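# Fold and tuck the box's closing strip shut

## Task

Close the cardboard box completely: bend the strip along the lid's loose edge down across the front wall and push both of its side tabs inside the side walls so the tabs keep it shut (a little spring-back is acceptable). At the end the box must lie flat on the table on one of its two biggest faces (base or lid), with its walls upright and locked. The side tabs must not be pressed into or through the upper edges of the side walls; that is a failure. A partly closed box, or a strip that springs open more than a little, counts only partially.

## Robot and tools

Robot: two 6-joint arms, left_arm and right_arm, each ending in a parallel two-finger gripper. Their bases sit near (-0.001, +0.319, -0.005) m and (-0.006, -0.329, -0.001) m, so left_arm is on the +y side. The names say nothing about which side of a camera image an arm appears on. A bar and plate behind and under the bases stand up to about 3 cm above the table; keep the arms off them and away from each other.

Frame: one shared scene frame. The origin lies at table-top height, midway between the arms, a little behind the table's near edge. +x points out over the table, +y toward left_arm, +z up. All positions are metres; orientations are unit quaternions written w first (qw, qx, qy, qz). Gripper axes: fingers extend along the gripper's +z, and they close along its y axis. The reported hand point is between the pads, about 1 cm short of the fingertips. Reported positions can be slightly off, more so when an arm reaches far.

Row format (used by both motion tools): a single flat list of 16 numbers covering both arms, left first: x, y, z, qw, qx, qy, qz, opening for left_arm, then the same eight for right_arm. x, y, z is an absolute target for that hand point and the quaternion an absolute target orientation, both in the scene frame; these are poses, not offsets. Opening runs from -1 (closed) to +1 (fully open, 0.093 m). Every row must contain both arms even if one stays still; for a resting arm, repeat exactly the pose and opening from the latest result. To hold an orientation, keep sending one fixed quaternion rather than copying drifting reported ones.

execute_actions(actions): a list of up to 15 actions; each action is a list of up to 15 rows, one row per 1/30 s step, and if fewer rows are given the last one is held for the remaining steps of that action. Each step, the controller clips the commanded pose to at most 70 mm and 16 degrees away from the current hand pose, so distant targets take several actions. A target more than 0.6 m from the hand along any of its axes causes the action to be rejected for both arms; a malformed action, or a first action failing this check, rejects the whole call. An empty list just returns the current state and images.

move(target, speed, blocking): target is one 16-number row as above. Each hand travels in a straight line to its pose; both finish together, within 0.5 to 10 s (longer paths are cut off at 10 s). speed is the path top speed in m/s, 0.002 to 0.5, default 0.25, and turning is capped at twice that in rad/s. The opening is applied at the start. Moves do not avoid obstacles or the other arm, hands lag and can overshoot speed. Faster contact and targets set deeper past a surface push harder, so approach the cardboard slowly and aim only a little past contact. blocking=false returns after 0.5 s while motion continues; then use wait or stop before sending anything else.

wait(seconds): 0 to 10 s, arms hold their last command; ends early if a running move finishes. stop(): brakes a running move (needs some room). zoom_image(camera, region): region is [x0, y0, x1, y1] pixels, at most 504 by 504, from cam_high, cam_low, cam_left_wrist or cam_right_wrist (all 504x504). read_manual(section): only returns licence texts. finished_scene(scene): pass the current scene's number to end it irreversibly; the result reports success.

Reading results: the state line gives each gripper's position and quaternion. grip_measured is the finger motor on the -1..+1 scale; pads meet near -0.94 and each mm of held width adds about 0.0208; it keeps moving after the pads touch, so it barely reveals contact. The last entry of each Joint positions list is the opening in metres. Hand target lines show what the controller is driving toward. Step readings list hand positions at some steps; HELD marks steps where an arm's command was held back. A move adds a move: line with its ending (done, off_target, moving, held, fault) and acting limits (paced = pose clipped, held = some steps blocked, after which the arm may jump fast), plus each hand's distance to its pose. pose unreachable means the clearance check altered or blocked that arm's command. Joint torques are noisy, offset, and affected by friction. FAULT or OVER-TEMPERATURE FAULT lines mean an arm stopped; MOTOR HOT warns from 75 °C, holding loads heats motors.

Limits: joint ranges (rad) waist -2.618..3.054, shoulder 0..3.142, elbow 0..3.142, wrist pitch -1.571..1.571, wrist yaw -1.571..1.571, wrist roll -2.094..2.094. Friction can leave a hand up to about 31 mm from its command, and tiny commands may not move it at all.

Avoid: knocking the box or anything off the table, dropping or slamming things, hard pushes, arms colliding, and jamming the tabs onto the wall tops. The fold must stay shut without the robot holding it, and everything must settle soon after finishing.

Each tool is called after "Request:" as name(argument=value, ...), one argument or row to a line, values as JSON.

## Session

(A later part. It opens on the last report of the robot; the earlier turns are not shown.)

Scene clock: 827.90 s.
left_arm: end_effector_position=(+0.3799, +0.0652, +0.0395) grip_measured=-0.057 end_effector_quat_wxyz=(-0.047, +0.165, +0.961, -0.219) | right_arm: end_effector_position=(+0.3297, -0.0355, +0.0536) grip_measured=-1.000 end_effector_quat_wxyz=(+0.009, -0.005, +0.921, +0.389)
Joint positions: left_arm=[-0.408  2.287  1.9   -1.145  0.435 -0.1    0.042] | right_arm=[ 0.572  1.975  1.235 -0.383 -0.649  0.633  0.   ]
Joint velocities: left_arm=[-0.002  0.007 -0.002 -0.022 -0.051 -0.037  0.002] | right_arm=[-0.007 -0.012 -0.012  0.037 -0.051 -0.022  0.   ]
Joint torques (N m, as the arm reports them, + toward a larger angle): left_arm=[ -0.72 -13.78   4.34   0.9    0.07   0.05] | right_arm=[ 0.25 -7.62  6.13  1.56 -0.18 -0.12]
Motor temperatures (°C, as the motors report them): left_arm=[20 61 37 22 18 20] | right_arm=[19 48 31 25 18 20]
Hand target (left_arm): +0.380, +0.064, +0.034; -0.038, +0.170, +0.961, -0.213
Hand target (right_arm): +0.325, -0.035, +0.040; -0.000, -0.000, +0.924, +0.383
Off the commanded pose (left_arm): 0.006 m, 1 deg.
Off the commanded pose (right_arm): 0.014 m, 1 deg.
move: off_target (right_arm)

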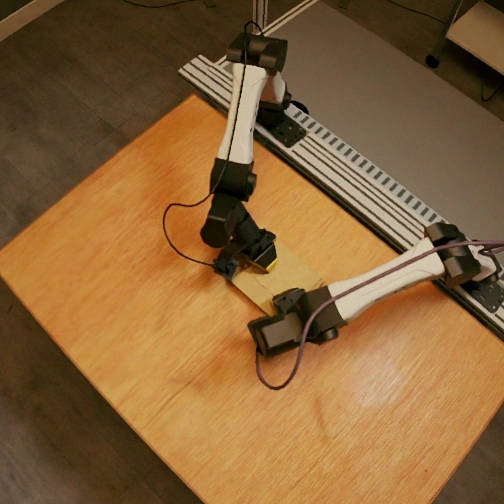

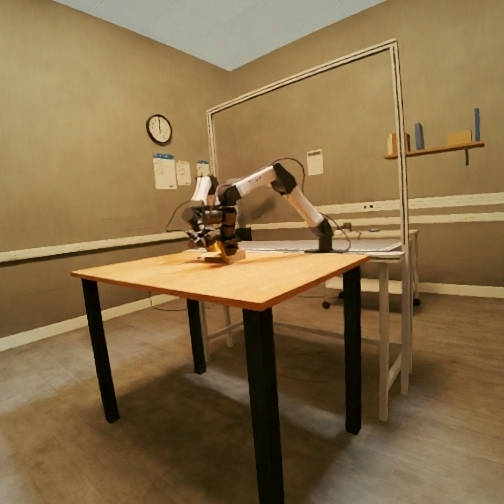

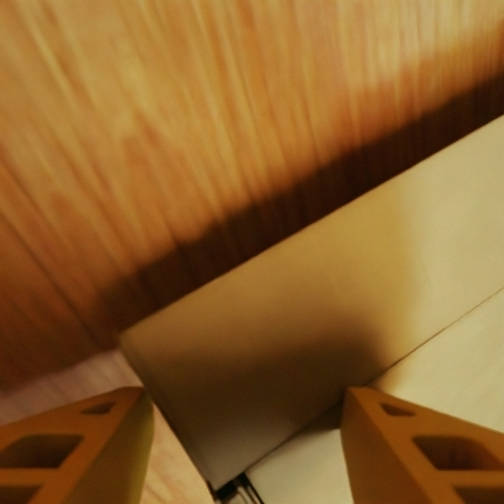

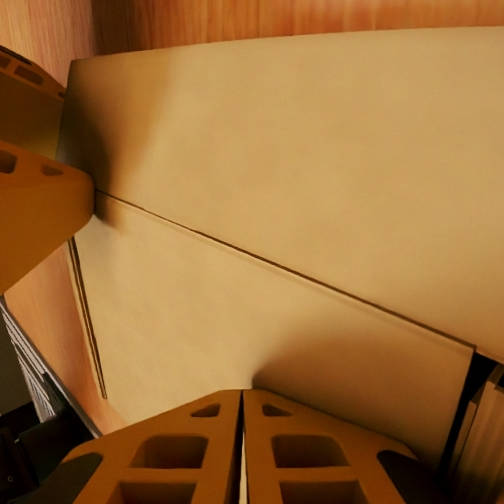

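Request:
move(
  target=[0.380,0.064,0.028,-0.0376,0.1695,0.9615,-0.2131,-0.10,0.335,-0.05,0.095,0,0,0.924,0.383,-1],
  speed=0.06,
)

Request:
move(
  target=[0.380,0.064,0.028,-0.0376,0.1695,0.9615,-0.2131,-0.10,0.390,-0.125,0.085,0,0,0.924,0.383,-0.32],
  speed=0.1,
)

Request:
move(
  target=[0.380,0.064,0.028,-0.0376,0.1695,0.9615,-0.2131,-0.10,0.390,-0.120,0.046,0,0,0.924,0.383,-0.32],
  speed=0.05,
)

Scene clock: 856.17 s.
left_arm: end_effector_position=(+0.3817, +0.0646, +0.0393) grip_measured=-0.097 end_effector_quat_wxyz=(-0.041, +0.166, +0.960, -0.222) | right_arm: end_effector_position=(+0.3307, -0.0504, +0.0829) grip_measured=-1.000 end_effector_quat_wxyz=(-0.011, +0.008, +0.927, +0.375)
Joint positions: left_arm=[-0.406  2.282  1.889 -1.126  0.438 -0.1    0.041] | right_arm=[ 0.542  1.936  1.333 -0.593 -0.651  0.606  0.   ]
Joint velocities: left_arm=[ 0.012 -0.002 -0.002  0.007 -0.022 -0.081 -0.001] | right_arm=[-0.002  0.012  0.012 -0.051 -0.051 -0.022  0.   ]
Joint torques (N m, as the arm reports them, + toward a larger angle): left_arm=[ -0.77 -12.91   3.9    0.93   0.04   0.09] | right_arm=[ -0.68 -10.24  10.36   1.14  -0.34  -0.29]
Motor temperatures (°C, as the motors report them): left_arm=[20 65 35 23 18 20] | right_arm=[19 47 30 25 18 20]
Hand target (left_arm): +0.380, +0.064, +0.028; -0.039, +0.170, +0.961, -0.213
Hand target (right_arm): +0.335, -0.050, +0.095; +0.000, -0.000, +0.924, +0.383
Off the commanded pose (left_arm): 0.011 m, 1 deg.
Off the commanded pose (right_arm): 0.013 m, 2 deg.
move: off_target (left_arm, right_arm)

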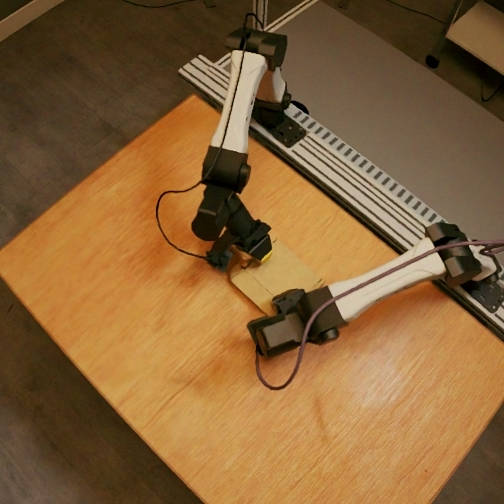

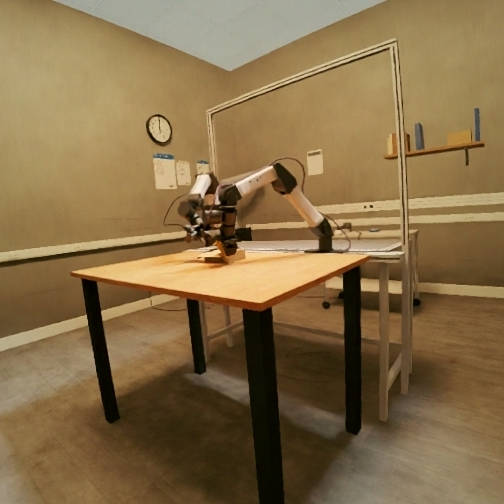

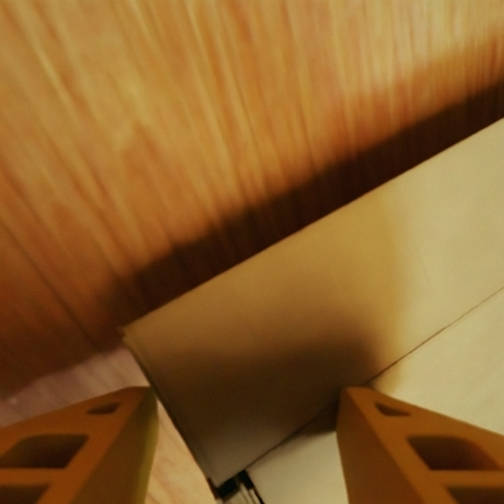

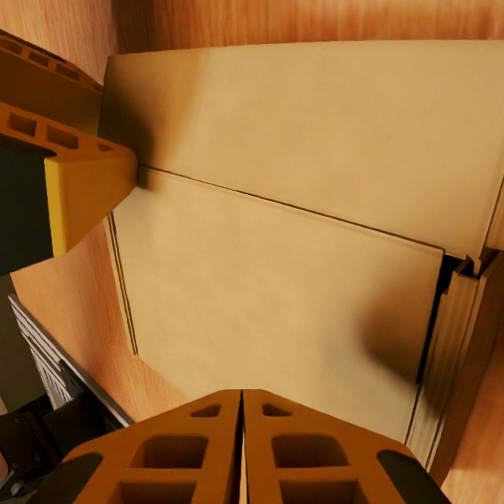

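Scene clock: 857.63 s.
left_arm: end_effector_position=(+0.3816, +0.0645, +0.0395) grip_measured=-0.097 end_effector_quat_wxyz=(-0.041, +0.166, +0.960, -0.223) | right_arm: end_effector_position=(+0.3884, -0.1261, +0.0838) grip_measured=-0.321 end_effector_quat_wxyz=(+0.001, +0.008, +0.925, +0.379)
Joint positions: left_arm=[-0.406  2.281  1.889 -1.127  0.439 -0.1    0.041] | right_arm=[ 0.309  2.059  1.537 -0.827 -0.72   0.327  0.03 ]
Joint velocities: left_arm=[-0.007  0.017 -0.012  0.007 -0.037 -0.037 -0.   ] | right_arm=[ 0.002  0.002 -0.002 -0.007  0.037 -0.051  0.   ]
Joint torques (N m, as the arm reports them, + toward a larger angle): left_arm=[ -0.8  -13.     3.97   0.94   0.01   0.07] | right_arm=[-0.23 -9.11 10.32  0.81 -0.41 -0.24]
Motor temperatures (°C, as the motors report them): left_arm=[20 65 35 23 18 20] | right_arm=[19 47 30 25 18 20]
Hand target (left_arm): +0.380, +0.064, +0.028; -0.038, +0.170, +0.961, -0.213
Hand target (right_arm): +0.390, -0.124, +0.086; -0.000, +0.000, +0.924, +0.383
Off the commanded pose (left_arm): 0.012 m, 1 deg.
Off the commanded pose (right_arm): 0.002 m, 1 deg.
move: off_target (left_arm)

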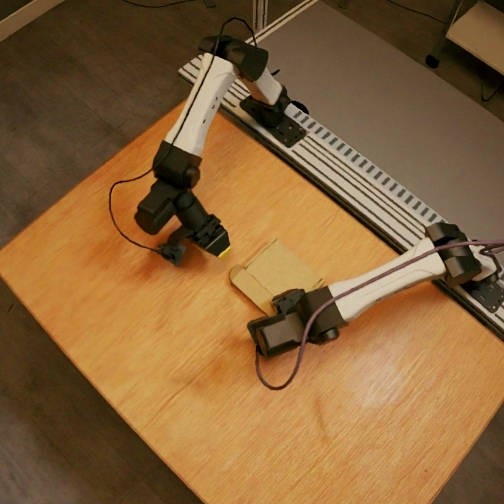

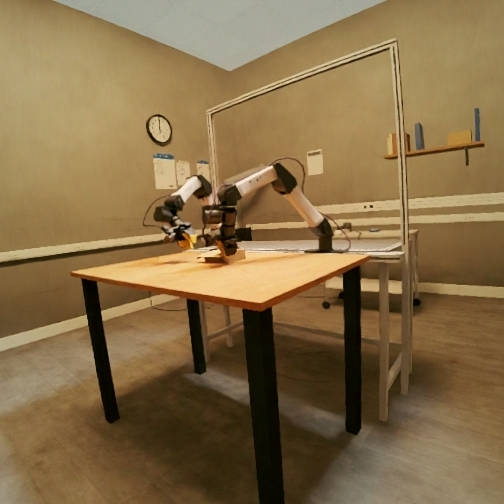

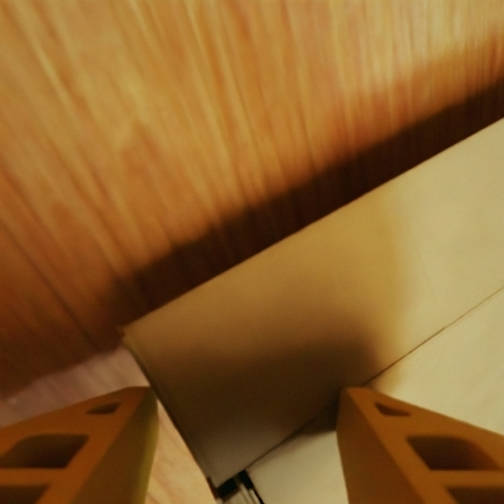

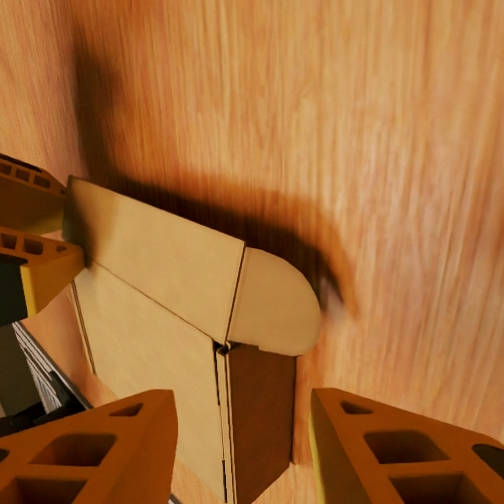

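Scene clock: 858.80 s.
left_arm: end_effector_position=(+0.3816, +0.0645, +0.0395) grip_measured=-0.097 end_effector_quat_wxyz=(-0.041, +0.166, +0.960, -0.223) | right_arm: end_effector_position=(+0.3921, -0.1242, +0.0510) grip_measured=-0.321 end_effector_quat_wxyz=(+0.000, +0.008, +0.925, +0.379)
Joint positions: left_arm=[-0.406  2.281  1.889 -1.127  0.439 -0.1    0.041] | right_arm=[ 0.309  2.116  1.488 -0.722 -0.72   0.327  0.03 ]
Joint velocities: left_arm=[-0.012  0.007  0.012 -0.037 -0.022 -0.007  0.   ] | right_arm=[-0.027 -0.007 -0.012  0.007 -0.007  0.007 -0.001]
Joint torques (N m, as the arm reports them, + toward a larger angle): left_arm=[ -0.8  -12.97   3.82   0.92   0.04   0.06] | right_arm=[ 0.31 -9.47  6.75  1.11 -0.38 -0.25]
Motor temperatures (°C, as the motors report them): left_arm=[20 65 35 23 18 20] | right_arm=[19 47 30 25 18 20]
Hand target (left_arm): +0.380, +0.064, +0.028; -0.038, +0.170, +0.961, -0.213
Hand target (right_arm): +0.390, -0.120, +0.046; -0.000, -0.000, +0.924, +0.383
Off the commanded pose (left_arm): 0.012 m, 1 deg.
Off the commanded pose (right_arm): 0.007 m, 1 deg.
move: off_target (left_arm)

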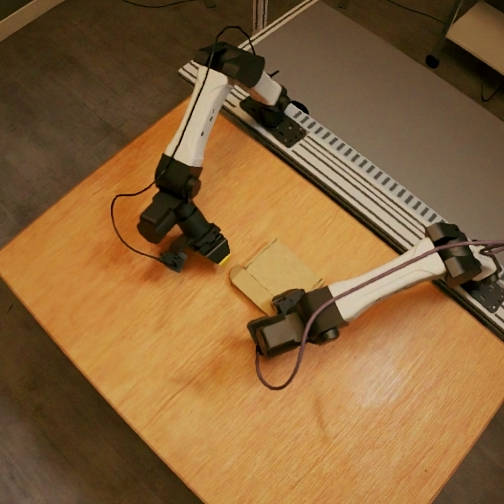

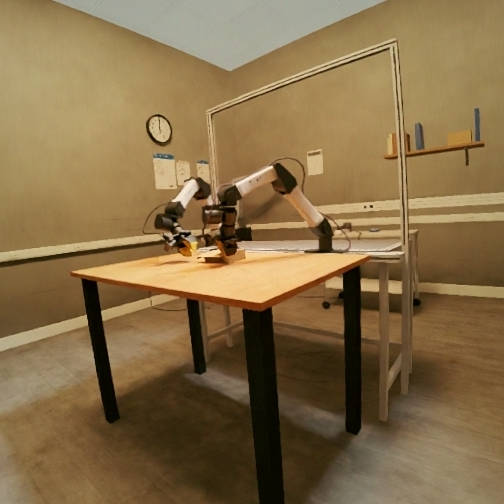

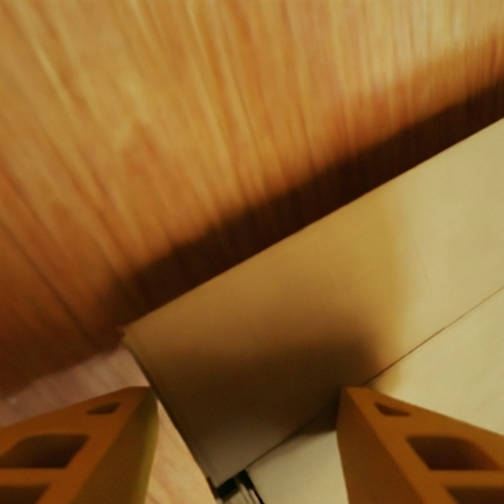

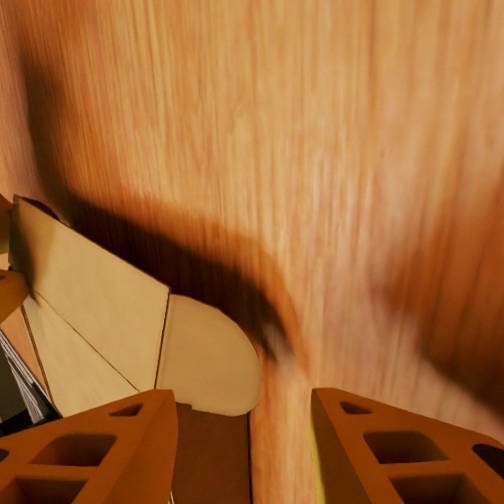

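Request:
execute_actions(
  actions=[
    [[0.380,0.064,0.028,-0.0376,0.1695,0.9615,-0.2131,0.1,0.390,-0.120,0.046,0,0,0.924,0.383,-0.32]],
    [[0.380,0.064,0.030,-0.0376,0.1695,0.9615,-0.2131,0.3,0.390,-0.120,0.046,0,0,0.924,0.383,-0.32]],
    [[0.380,0.064,0.030,-0.0376,0.1695,0.9615,-0.2131,0.3,0.390,-0.120,0.046,0,0,0.924,0.383,-0.32]],
  ],
)

Scene clock: 869.67 s.
left_arm: end_effector_position=(+0.3844, +0.0654, +0.0372) grip_measured=+0.298 end_effector_quat_wxyz=(-0.034, +0.167, +0.961, -0.218) | right_arm: end_effector_position=(+0.3926, -0.1241, +0.0512) grip_measured=-0.321 end_effector_quat_wxyz=(+0.001, +0.007, +0.925, +0.379)
Joint positions: left_arm=[-0.406  2.282  1.885 -1.111  0.426 -0.1    0.059] | right_arm=[ 0.309  2.116  1.488 -0.719 -0.72   0.327  0.03 ]
Joint velocities: left_arm=[-0.002 -0.002 -0.012  0.022 -0.066 -0.037  0.001] | right_arm=[-0.007 -0.007 -0.012 -0.081 -0.022  0.007 -0.   ]
Joint torques (N m, as the arm reports them, + toward a larger angle): left_arm=[ -0.84 -13.16   4.63   0.75   0.17   0.05] | right_arm=[ 0.31 -9.58  6.61  1.12 -0.38 -0.25]
Motor temperatures (°C, as the motors report them): left_arm=[20 65 34 23 18 20] | right_arm=[19 48 30 25 18 20]
Hand target (left_arm): +0.380, +0.064, +0.030; -0.038, +0.170, +0.961, -0.213
Hand target (right_arm): +0.390, -0.120, +0.046; -0.000, -0.000, +0.924, +0.383
Off the commanded pose (left_arm): 0.009 m, 1 deg.
Off the commanded pose (right_arm): 0.007 m, 1 deg.
Step readings (end_effector_position; steps 1 to 15: 1st action; 16 to 30: 2nd action; 31 to 45: 3rd action):
0: left_arm (+0.3816, +0.0645, +0.0395) | right_arm (+0.3925, -0.1241, +0.0511)
1: left_arm (+0.3819, +0.0646, +0.0394) | right_arm (+0.3925, -0.1241, +0.0511)
2: left_arm (+0.3827, +0.0646, +0.0390) | right_arm (+0.3925, -0.1241, +0.0511)
4: left_arm (+0.3828, +0.0646, +0.0381) | right_arm (+0.3926, -0.1241, +0.0511)
8: left_arm (+0.3829, +0.0646, +0.0381) | right_arm (+0.3926, -0.1241, +0.0512)
15: left_arm (+0.3829, +0.0646, +0.0381) | right_arm (+0.3926, -0.1241, +0.0512)
16: left_arm (+0.3830, +0.0647, +0.0380) | right_arm (+0.3926, -0.1241, +0.0512)
17: left_arm (+0.3834, +0.0648, +0.0379) | right_arm (+0.3926, -0.1241, +0.0512)
19: left_arm (+0.3838, +0.0652, +0.0373) | right_arm (+0.3926, -0.1241, +0.0512)
23: left_arm (+0.3843, +0.0653, +0.0372) | right_arm (+0.3926, -0.1241, +0.0512)
30: left_arm (+0.3844, +0.0654, +0.0372) | right_arm (+0.3926, -0.1241, +0.0512)
31: left_arm (+0.3844, +0.0654, +0.0372) | right_arm (+0.3926, -0.1241, +0.0512)
32: left_arm (+0.3844, +0.0654, +0.0372) | right_arm (+0.3926, -0.1241, +0.0512)
34: left_arm (+0.3844, +0.0654, +0.0372) | right_arm (+0.3926, -0.1241, +0.0512)
38: left_arm (+0.3844, +0.0654, +0.0372) | right_arm (+0.3926, -0.1241, +0.0512)
45: end_effector_position above

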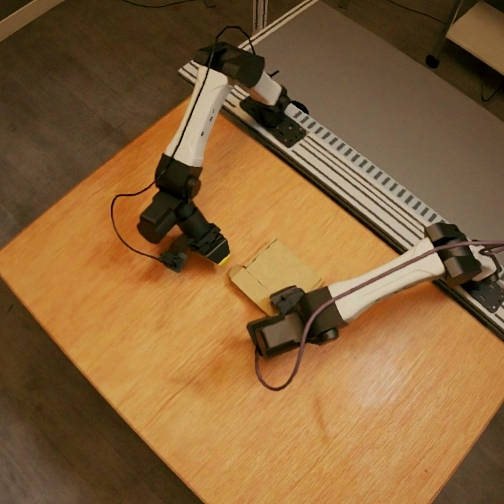

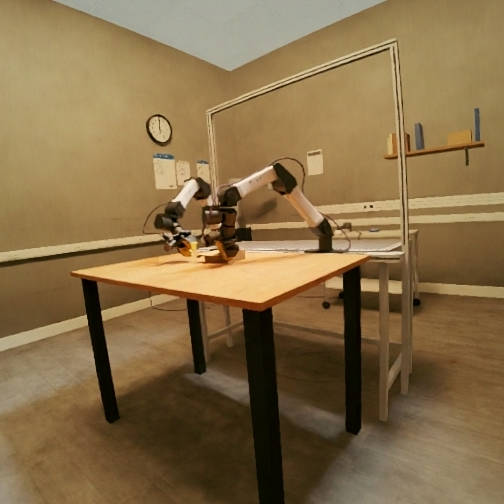

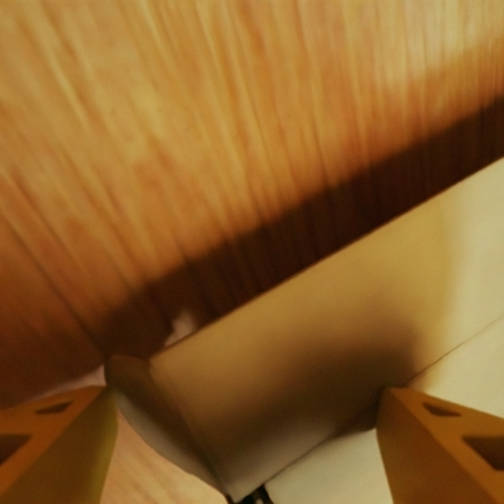

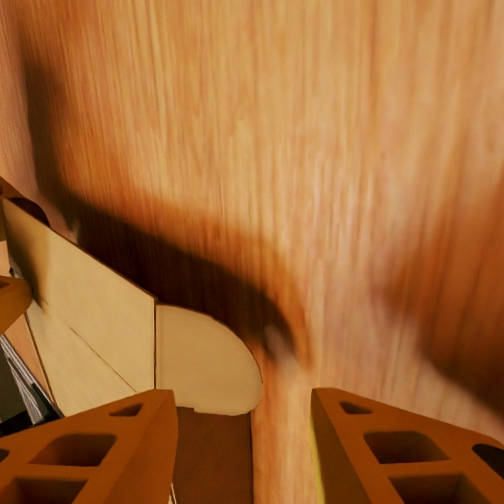

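Request:
execute_actions(
  actions=[
    [[0.380,0.064,0.030,-0.0376,0.1695,0.9615,-0.2131,0.15,0.390,-0.112,0.050,0,0,0.924,0.383,-0.32]],
    [[0.380,0.064,0.030,-0.0376,0.1695,0.9615,-0.2131,0.0,0.390,-0.102,0.052,0,0,0.924,0.383,-0.32]],
    [[0.380,0.064,0.028,-0.0376,0.1695,0.9615,-0.2131,-0.10,0.392,-0.092,0.054,0,0,0.924,0.383,-0.32]],
    [[0.380,0.064,0.028,-0.0376,0.1695,0.9615,-0.2131,-0.10,0.392,-0.085,0.054,0,0,0.924,0.383,-0.32]],
  ],
)

Scene clock: 881.43 s.
left_arm: end_effector_position=(+0.3841, +0.0616, +0.0394) grip_measured=-0.097 end_effector_quat_wxyz=(-0.033, +0.169, +0.959, -0.226) | right_arm: end_effector_position=(+0.3855, -0.0919, +0.0521) grip_measured=-0.321 end_effector_quat_wxyz=(-0.010, +0.005, +0.925, +0.380)
Joint positions: left_arm=[-0.409  2.28   1.885 -1.105  0.442 -0.1    0.041] | right_arm=[ 0.386  2.127  1.501 -0.684 -0.711  0.413  0.03 ]
Joint velocities: left_arm=[ 0.002 -0.002  0.002 -0.037  0.051  0.022 -0.   ] | right_arm=[-0.002  0.017 -0.002 -0.007 -0.051 -0.051  0.001]
Joint torques (N m, as the arm reports them, + toward a larger angle): left_arm=[ -0.62 -12.82   4.31   0.76  -0.01   0.07] | right_arm=[ 0.6  -9.46 10.15  1.18 -0.25 -0.12]
Motor temperatures (°C, as the motors report them): left_arm=[20 65 34 23 18 20] | right_arm=[19 49 30 25 18 20]
Hand target (left_arm): +0.380, +0.064, +0.028; -0.038, +0.170, +0.961, -0.213
Hand target (right_arm): +0.392, -0.085, +0.054; +0.000, +0.000, +0.924, +0.383
Off the commanded pose (left_arm): 0.012 m, 2 deg.
Off the commanded pose (right_arm): 0.010 m, 1 deg.
Step readings (end_effector_position; steps 1 to 15: 1st action; 16 to 30: 2nd action; 31 to 45: 3rd action; 46 to 60: 4th action):
0: left_arm (+0.3844, +0.0654, +0.0372) | right_arm (+0.3926, -0.1241, +0.0512)
1: left_arm (+0.3843, +0.0651, +0.0373) | right_arm (+0.3926, -0.1238, +0.0512)
2: left_arm (+0.3842, +0.0646, +0.0375) | right_arm (+0.3923, -0.1230, +0.0513)
4: left_arm (+0.3840, +0.0641, +0.0376) | right_arm (+0.3912, -0.1205, +0.0514)
8: left_arm (+0.3840, +0.0641, +0.0376) | right_arm (+0.3898, -0.1176, +0.0515)
15: left_arm (+0.3840, +0.0641, +0.0376) | right_arm (+0.3899, -0.1176, +0.0515)
16: left_arm (+0.3837, +0.0634, +0.0379) | right_arm (+0.3899, -0.1170, +0.0515)
17: left_arm (+0.3836, +0.0624, +0.0382) | right_arm (+0.3897, -0.1158, +0.0516)
19: left_arm (+0.3834, +0.0620, +0.0383) | right_arm (+0.3882, -0.1117, +0.0519)
23: left_arm (+0.3834, +0.0619, +0.0383) | right_arm (+0.3864, -0.1073, +0.0522)
30: left_arm (+0.3834, +0.0619, +0.0383) | right_arm (+0.3869, -0.1070, +0.0524)
31: left_arm (+0.3834, +0.0619, +0.0384) | right_arm (+0.3868, -0.1067, +0.0523)
32: left_arm (+0.3836, +0.0617, +0.0391) | right_arm (+0.3866, -0.1057, +0.0523)
34: left_arm (+0.3841, +0.0616, +0.0394) | right_arm (+0.3851, -0.1025, +0.0524)
38: left_arm (+0.3841, +0.0616, +0.0394) | right_arm (+0.3833, -0.0988, +0.0526)
45: left_arm (+0.3841, +0.0616, +0.0394) | right_arm (+0.3836, -0.0989, +0.0526)
46: left_arm (+0.3841, +0.0616, +0.0394) | right_arm (+0.3839, -0.0983, +0.0526)
47: left_arm (+0.3841, +0.0616, +0.0394) | right_arm (+0.3846, -0.0974, +0.0524)
49: left_arm (+0.3841, +0.0616, +0.0394) | right_arm (+0.3856, -0.0946, +0.0524)
53: left_arm (+0.3841, +0.0616, +0.0394) | right_arm (+0.3852, -0.0919, +0.0522)
60: end_effector_position above

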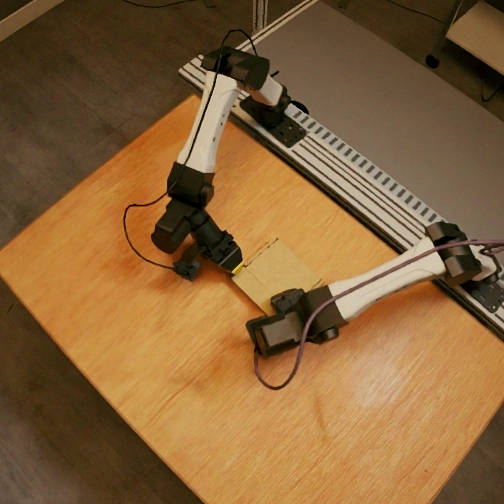

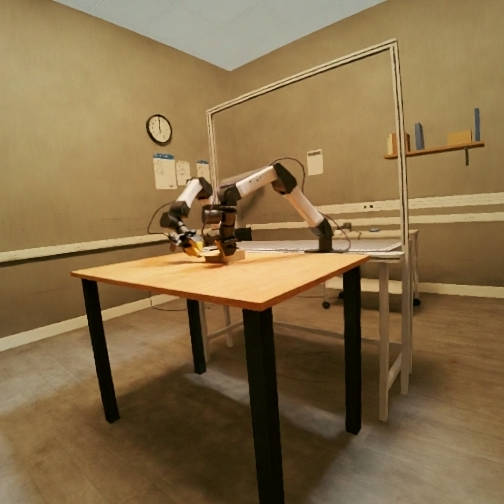

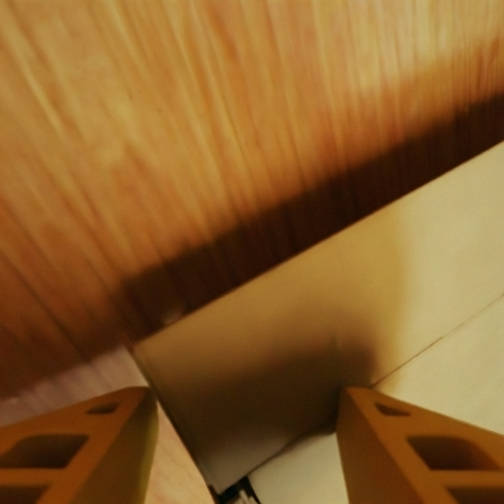

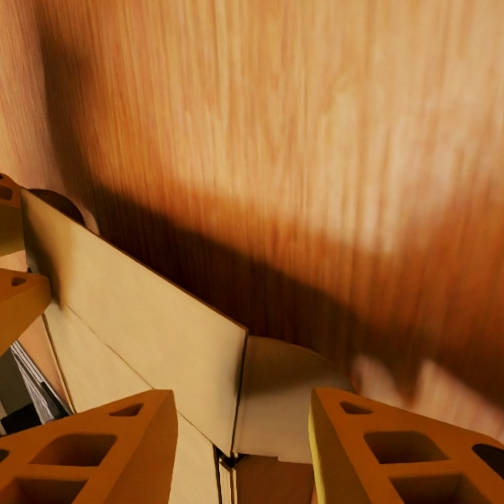

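Request:
move(
  target=[0.380,0.064,0.028,-0.0376,0.1695,0.9615,-0.2131,-0.10,0.394,-0.074,0.052,0,0,0.924,0.383,-0.32],
  speed=0.02,
)

Scene clock: 887.83 s.
left_arm: end_effector_position=(+0.3841, +0.0616, +0.0395) grip_measured=-0.097 end_effector_quat_wxyz=(-0.033, +0.169, +0.959, -0.227) | right_arm: end_effector_position=(+0.3874, -0.0832, +0.0497) grip_measured=-0.321 end_effector_quat_wxyz=(-0.012, +0.008, +0.926, +0.378)
Joint positions: left_arm=[-0.408  2.28   1.885 -1.105  0.443 -0.1    0.041] | right_arm=[ 0.406  2.144  1.518 -0.671 -0.703  0.442  0.03 ]
Joint velocities: left_arm=[-0.007  0.002 -0.007 -0.007 -0.081 -0.007 -0.001] | right_arm=[ 0.007 -0.002 -0.007 -0.051  0.007  0.022  0.   ]
Joint torques (N m, as the arm reports them, + toward a larger angle): left_arm=[ -0.61 -12.92   4.22   0.76   0.     0.06] | right_arm=[ 0.9  -9.56 10.23  1.23 -0.26 -0.05]
Motor temperatures (°C, as the motors report them): left_arm=[20 65 33 23 18 20] | right_arm=[19 50 31 24 18 20]
Hand target (left_arm): +0.380, +0.064, +0.028; -0.038, +0.170, +0.961, -0.213
Hand target (right_arm): +0.394, -0.074, +0.052; -0.000, -0.000, +0.924, +0.383
Off the commanded pose (left_arm): 0.012 m, 2 deg.
Off the commanded pose (right_arm): 0.012 m, 2 deg.
move: off_target (left_arm, right_arm)

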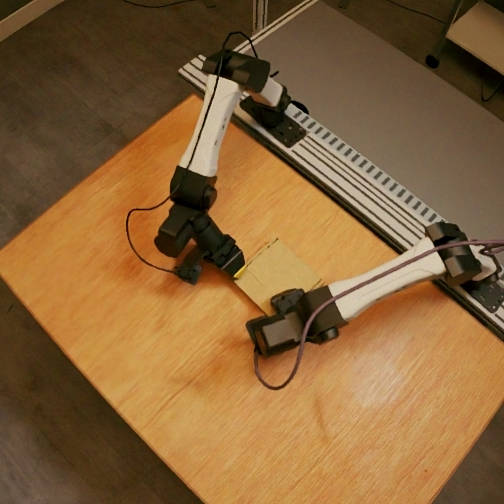

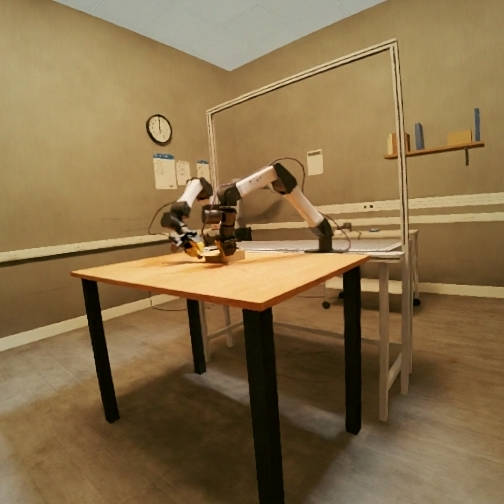

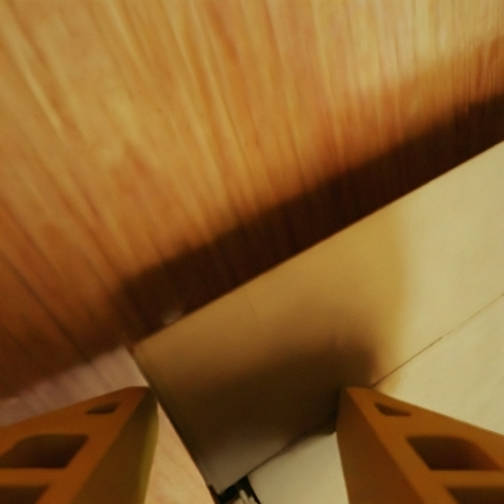

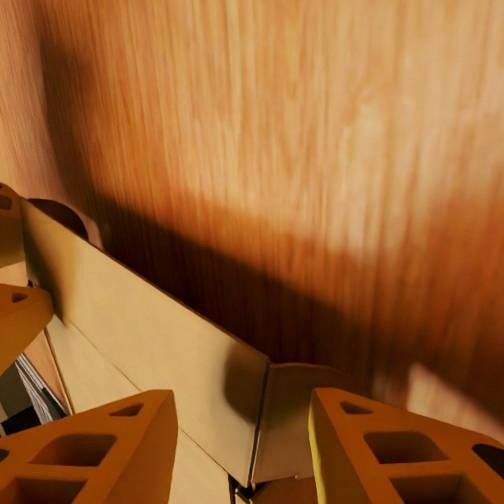

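Request:
move(
  target=[0.380,0.064,0.028,-0.0376,0.1695,0.9615,-0.2131,-0.10,0.394,-0.062,0.052,0,0,0.924,0.383,-0.32],
  speed=0.02,
)

Scene clock: 893.30 s.
left_arm: end_effector_position=(+0.3843, +0.0617, +0.0394) grip_measured=-0.098 end_effector_quat_wxyz=(-0.033, +0.169, +0.959, -0.226) | right_arm: end_effector_position=(+0.3889, -0.0772, +0.0483) grip_measured=-0.321 end_effector_quat_wxyz=(-0.011, +0.014, +0.928, +0.371)
Joint positions: left_arm=[-0.408  2.28   1.885 -1.105  0.442 -0.1    0.041] | right_arm=[ 0.423  2.152  1.53  -0.662 -0.682  0.474  0.03 ]
Joint velocities: left_arm=[-0.012  0.002 -0.027 -0.051 -0.037  0.051 -0.001] | right_arm=[ 0.007  0.012 -0.002  0.022  0.051  0.022 -0.   ]
Joint torques (N m, as the arm reports them, + toward a larger angle): left_arm=[ -0.76 -12.91   4.35   0.8    0.     0.06] | right_arm=[ 1.58 -9.63 10.4   1.39 -0.37 -0.07]
Motor temperatures (°C, as the motors report them): left_arm=[20 65 33 23 18 20] | right_arm=[19 50 32 24 18 20]
Hand target (left_arm): +0.380, +0.064, +0.028; -0.038, +0.170, +0.961, -0.213
Hand target (right_arm): +0.393, -0.062, +0.052; -0.000, -0.000, +0.924, +0.383
Off the commanded pose (left_arm): 0.012 m, 2 deg.
Off the commanded pose (right_arm): 0.016 m, 2 deg.
move: off_target (left_arm, right_arm)

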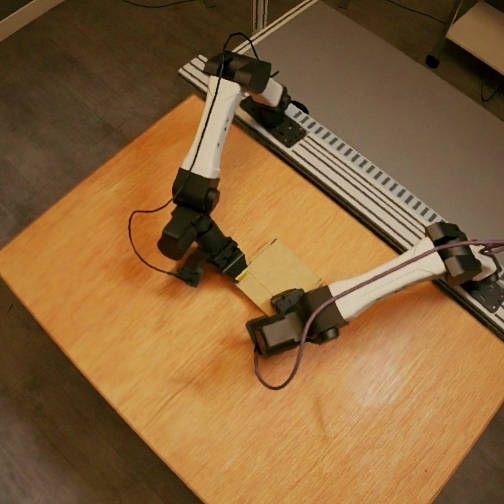

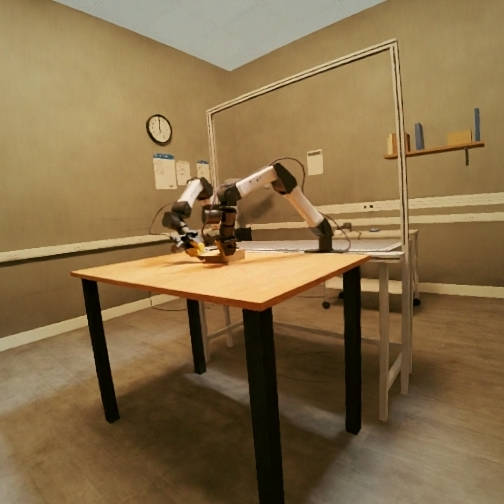

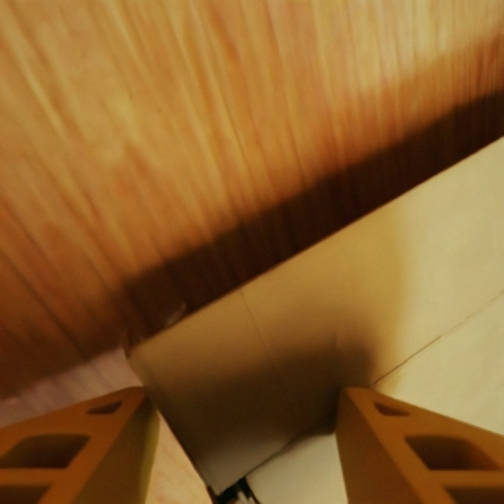

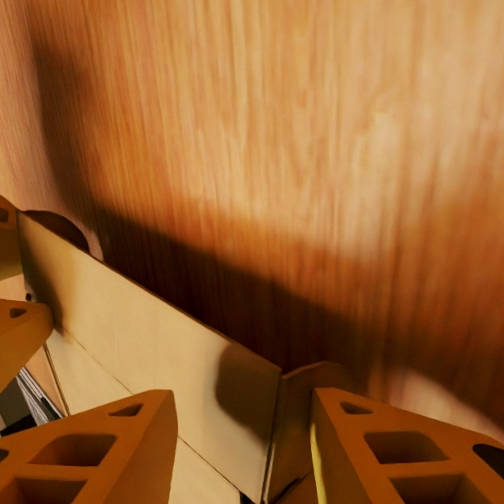

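Request:
execute_actions(
  actions=[
    [[0.380,0.064,0.028,-0.0376,0.1695,0.9615,-0.2131,-0.10,0.393,-0.072,0.052,0,0,0.924,0.383,0.05]],
    [[0.380,0.064,0.028,-0.0376,0.1695,0.9615,-0.2131,-0.10,0.393,-0.066,0.052,0,0,0.924,0.383,0.05]],
    [[0.380,0.064,0.028,-0.0376,0.1695,0.9615,-0.2131,-0.10,0.393,-0.060,0.052,0,0,0.924,0.383,0.05]],
    [[0.380,0.064,0.028,-0.0376,0.1695,0.9615,-0.2131,-0.10,0.393,-0.056,0.052,0,0,0.924,0.383,0.05]],
  ],
)

Scene clock: 903.73 s.
left_arm: end_effector_position=(+0.3843, +0.0617, +0.0394) grip_measured=-0.098 end_effector_quat_wxyz=(-0.033, +0.169, +0.959, -0.226) | right_arm: end_effector_position=(+0.3883, -0.0698, +0.0491) grip_measured=+0.049 end_effector_quat_wxyz=(-0.008, +0.012, +0.928, +0.372)
Joint positions: left_arm=[-0.408  2.28   1.885 -1.105  0.442 -0.1    0.041] | right_arm=[ 0.44   2.152  1.53  -0.643 -0.677  0.492  0.048]
Joint velocities: left_arm=[-0.002 -0.022 -0.007  0.037 -0.051  0.007 -0.   ] | right_arm=[-0.012  0.012 -0.002 -0.007  0.037 -0.051  0.001]
Joint torques (N m, as the arm reports them, + toward a larger angle): left_arm=[ -0.62 -12.82   4.28   0.78   0.01   0.06] | right_arm=[ 1.37 -9.26 10.68  1.37 -0.38 -0.12]
Motor temperatures (°C, as the motors report them): left_arm=[20 66 33 23 18 20] | right_arm=[20 51 33 25 18 20]
Hand target (left_arm): +0.380, +0.064, +0.028; -0.038, +0.170, +0.961, -0.213
Hand target (right_arm): +0.392, -0.056, +0.052; -0.000, +0.000, +0.924, +0.383
Off the commanded pose (left_arm): 0.012 m, 2 deg.
Off the commanded pose (right_arm): 0.015 m, 2 deg.
Step readings (end_effector_position; steps 1 to 15: 1st action; 16 to 30: 2nd action; 31 to 45: 3rd action; 46 to 60: 4th action):
0: left_arm (+0.3843, +0.0617, +0.0394) | right_arm (+0.3889, -0.0772, +0.0483)
1: left_arm (+0.3843, +0.0617, +0.0394) | right_arm (+0.3890, -0.0771, +0.0483)
2: left_arm (+0.3843, +0.0617, +0.0394) | right_arm (+0.3890, -0.0769, +0.0485)
4: left_arm (+0.3843, +0.0617, +0.0394) | right_arm (+0.3890, -0.0767, +0.0487)
8: left_arm (+0.3843, +0.0617, +0.0394) | right_arm (+0.3890, -0.0766, +0.0488)
15: left_arm (+0.3843, +0.0617, +0.0394) | right_arm (+0.3891, -0.0766, +0.0488)
16: left_arm (+0.3843, +0.0617, +0.0394) | right_arm (+0.3892, -0.0765, +0.0489)
17: left_arm (+0.3843, +0.0617, +0.0394) | right_arm (+0.3894, -0.0765, +0.0489)
19: left_arm (+0.3843, +0.0617, +0.0394) | right_arm (+0.3896, -0.0764, +0.0490)
23: left_arm (+0.3843, +0.0617, +0.0394) | right_arm (+0.3898, -0.0764, +0.0490)
30: left_arm (+0.3843, +0.0617, +0.0394) | right_arm (+0.3899, -0.0763, +0.0491)
31: left_arm (+0.3843, +0.0617, +0.0394) | right_arm (+0.3898, -0.0758, +0.0492)
32: left_arm (+0.3843, +0.0617, +0.0394) | right_arm (+0.3896, -0.0750, +0.0493)
34: left_arm (+0.3843, +0.0617, +0.0394) | right_arm (+0.3887, -0.0724, +0.0495)
38: left_arm (+0.3843, +0.0617, +0.0394) | right_arm (+0.3883, -0.0705, +0.0496)
45: left_arm (+0.3843, +0.0617, +0.0394) | right_arm (+0.3883, -0.0706, +0.0496)
46: left_arm (+0.3843, +0.0617, +0.0394) | right_arm (+0.3882, -0.0703, +0.0496)
47: left_arm (+0.3843, +0.0617, +0.0394) | right_arm (+0.3883, -0.0700, +0.0496)
49: left_arm (+0.3843, +0.0617, +0.0394) | right_arm (+0.3882, -0.0697, +0.0492)
53: left_arm (+0.3843, +0.0617, +0.0394) | right_arm (+0.3883, -0.0698, +0.0491)
60: end_effector_position above

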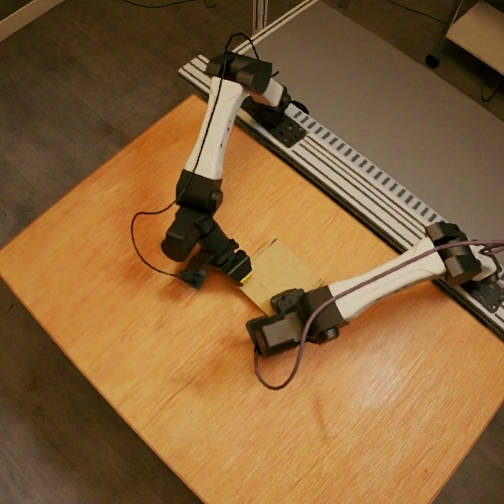

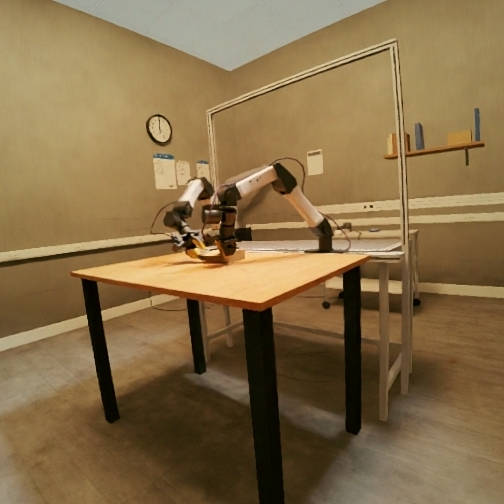

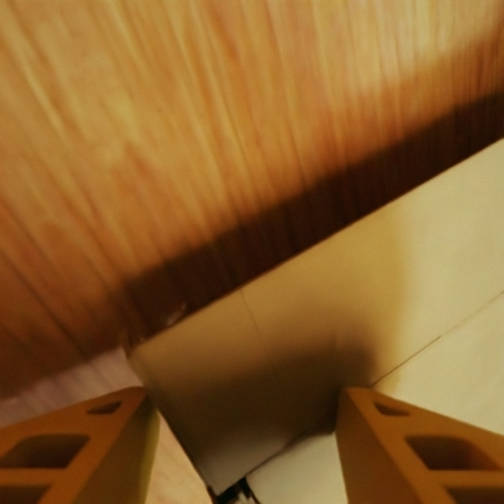

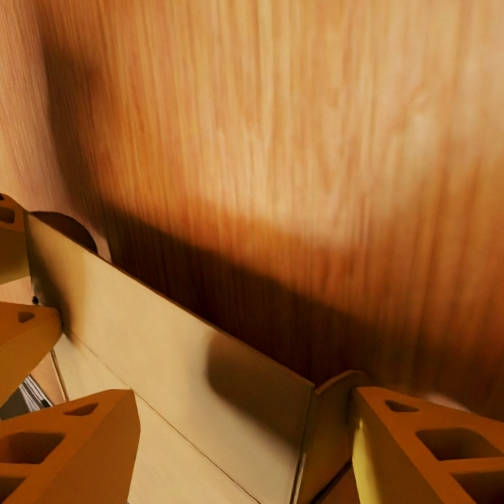

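Request:
zoom_image(
  camera="cam_right_wrist",
  region=[240,360,400,504],
)

Region (240, 360, 400, 504) of cam_right_wrist's 504x504 image, scaled by 3.150, with more detail than that image has; it fills the top 454 rows of this view, and the rest is white.

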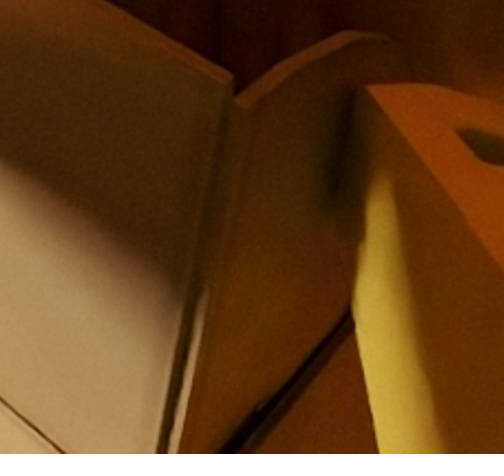

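Request:
move(
  target=[0.380,0.064,0.028,-0.0376,0.1695,0.9615,-0.2131,-0.10,0.396,-0.058,0.062,0,0,0.924,0.383,0.05],
  speed=0.015,
)

Request:
zoom_image(
  camera="cam_right_wrist",
  region=[240,360,400,504],
)

Scene clock: 916.37 s.
left_arm: end_effector_position=(+0.3843, +0.0616, +0.0396) grip_measured=-0.098 end_effector_quat_wxyz=(-0.033, +0.168, +0.959, -0.228) | right_arm: end_effector_position=(+0.3951, -0.0678, +0.0587) grip_measured=+0.049 end_effector_quat_wxyz=(+0.001, +0.009, +0.927, +0.375)
Joint positions: left_arm=[-0.408  2.28   1.885 -1.105  0.445 -0.1    0.041] | right_arm=[ 0.44   2.152  1.566 -0.66  -0.675  0.492  0.048]
Joint velocities: left_arm=[-0.007 -0.002 -0.012 -0.022  0.037 -0.007 -0.001] | right_arm=[-0.007 -0.007 -0.012  0.007 -0.037  0.007 -0.001]
Joint torques (N m, as the arm reports them, + toward a larger angle): left_arm=[ -0.63 -12.87   4.29   0.76  -0.04   0.06] | right_arm=[ 0.89 -9.71 10.74  1.15 -0.4  -0.17]
Motor temperatures (°C, as the motors report them): left_arm=[20 66 33 23 18 20] | right_arm=[20 51 34 25 18 20]
Hand target (left_arm): +0.380, +0.064, +0.028; -0.038, +0.170, +0.961, -0.213
Hand target (right_arm): +0.396, -0.058, +0.062; +0.000, +0.000, +0.924, +0.383
Off the commanded pose (left_arm): 0.013 m, 2 deg.
Off the commanded pose (right_arm): 0.010 m, 1 deg.
move: off_target (left_arm)

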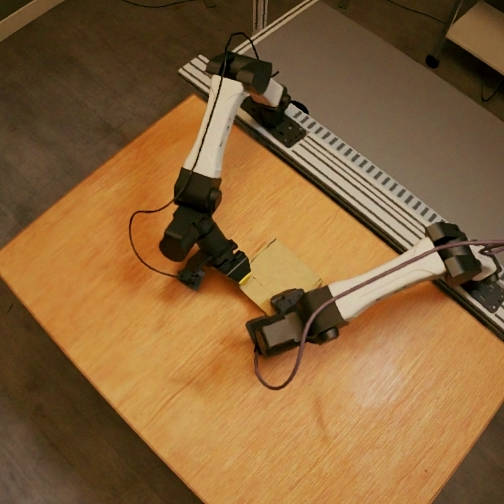

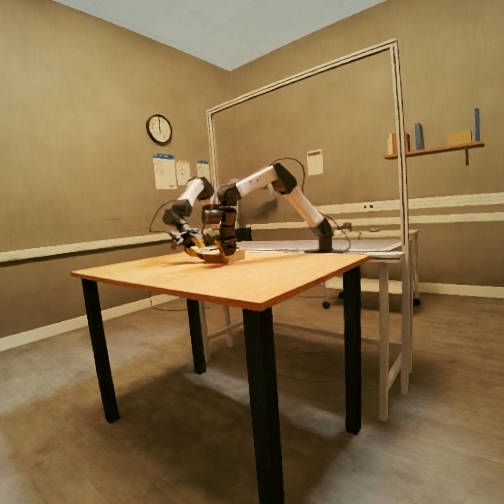

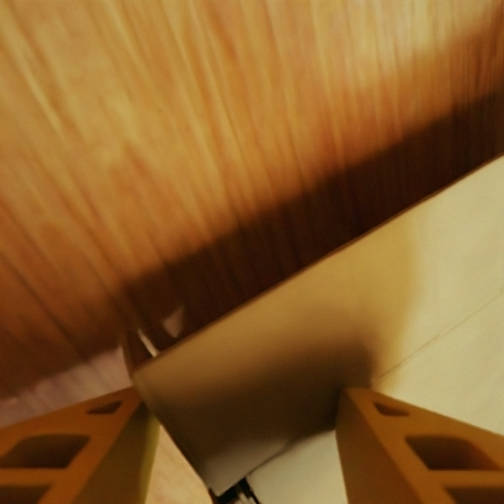

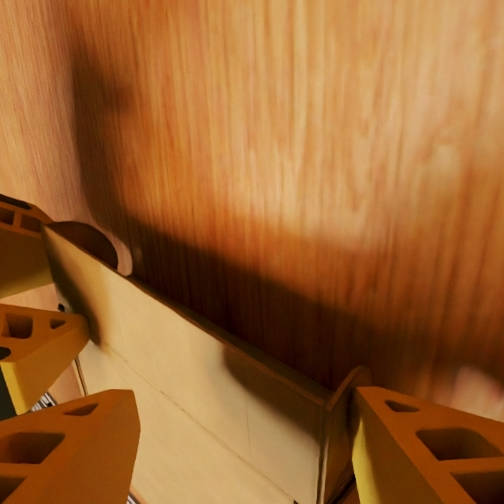

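Region (240, 360, 400, 504) of cam_right_wrist's 504x504 image, scaled by 3.150, with more detail than that image has; it fills the top 454 rows of this view, and the rest is white.

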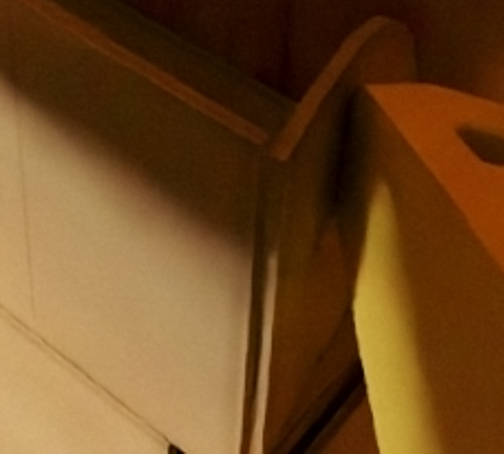

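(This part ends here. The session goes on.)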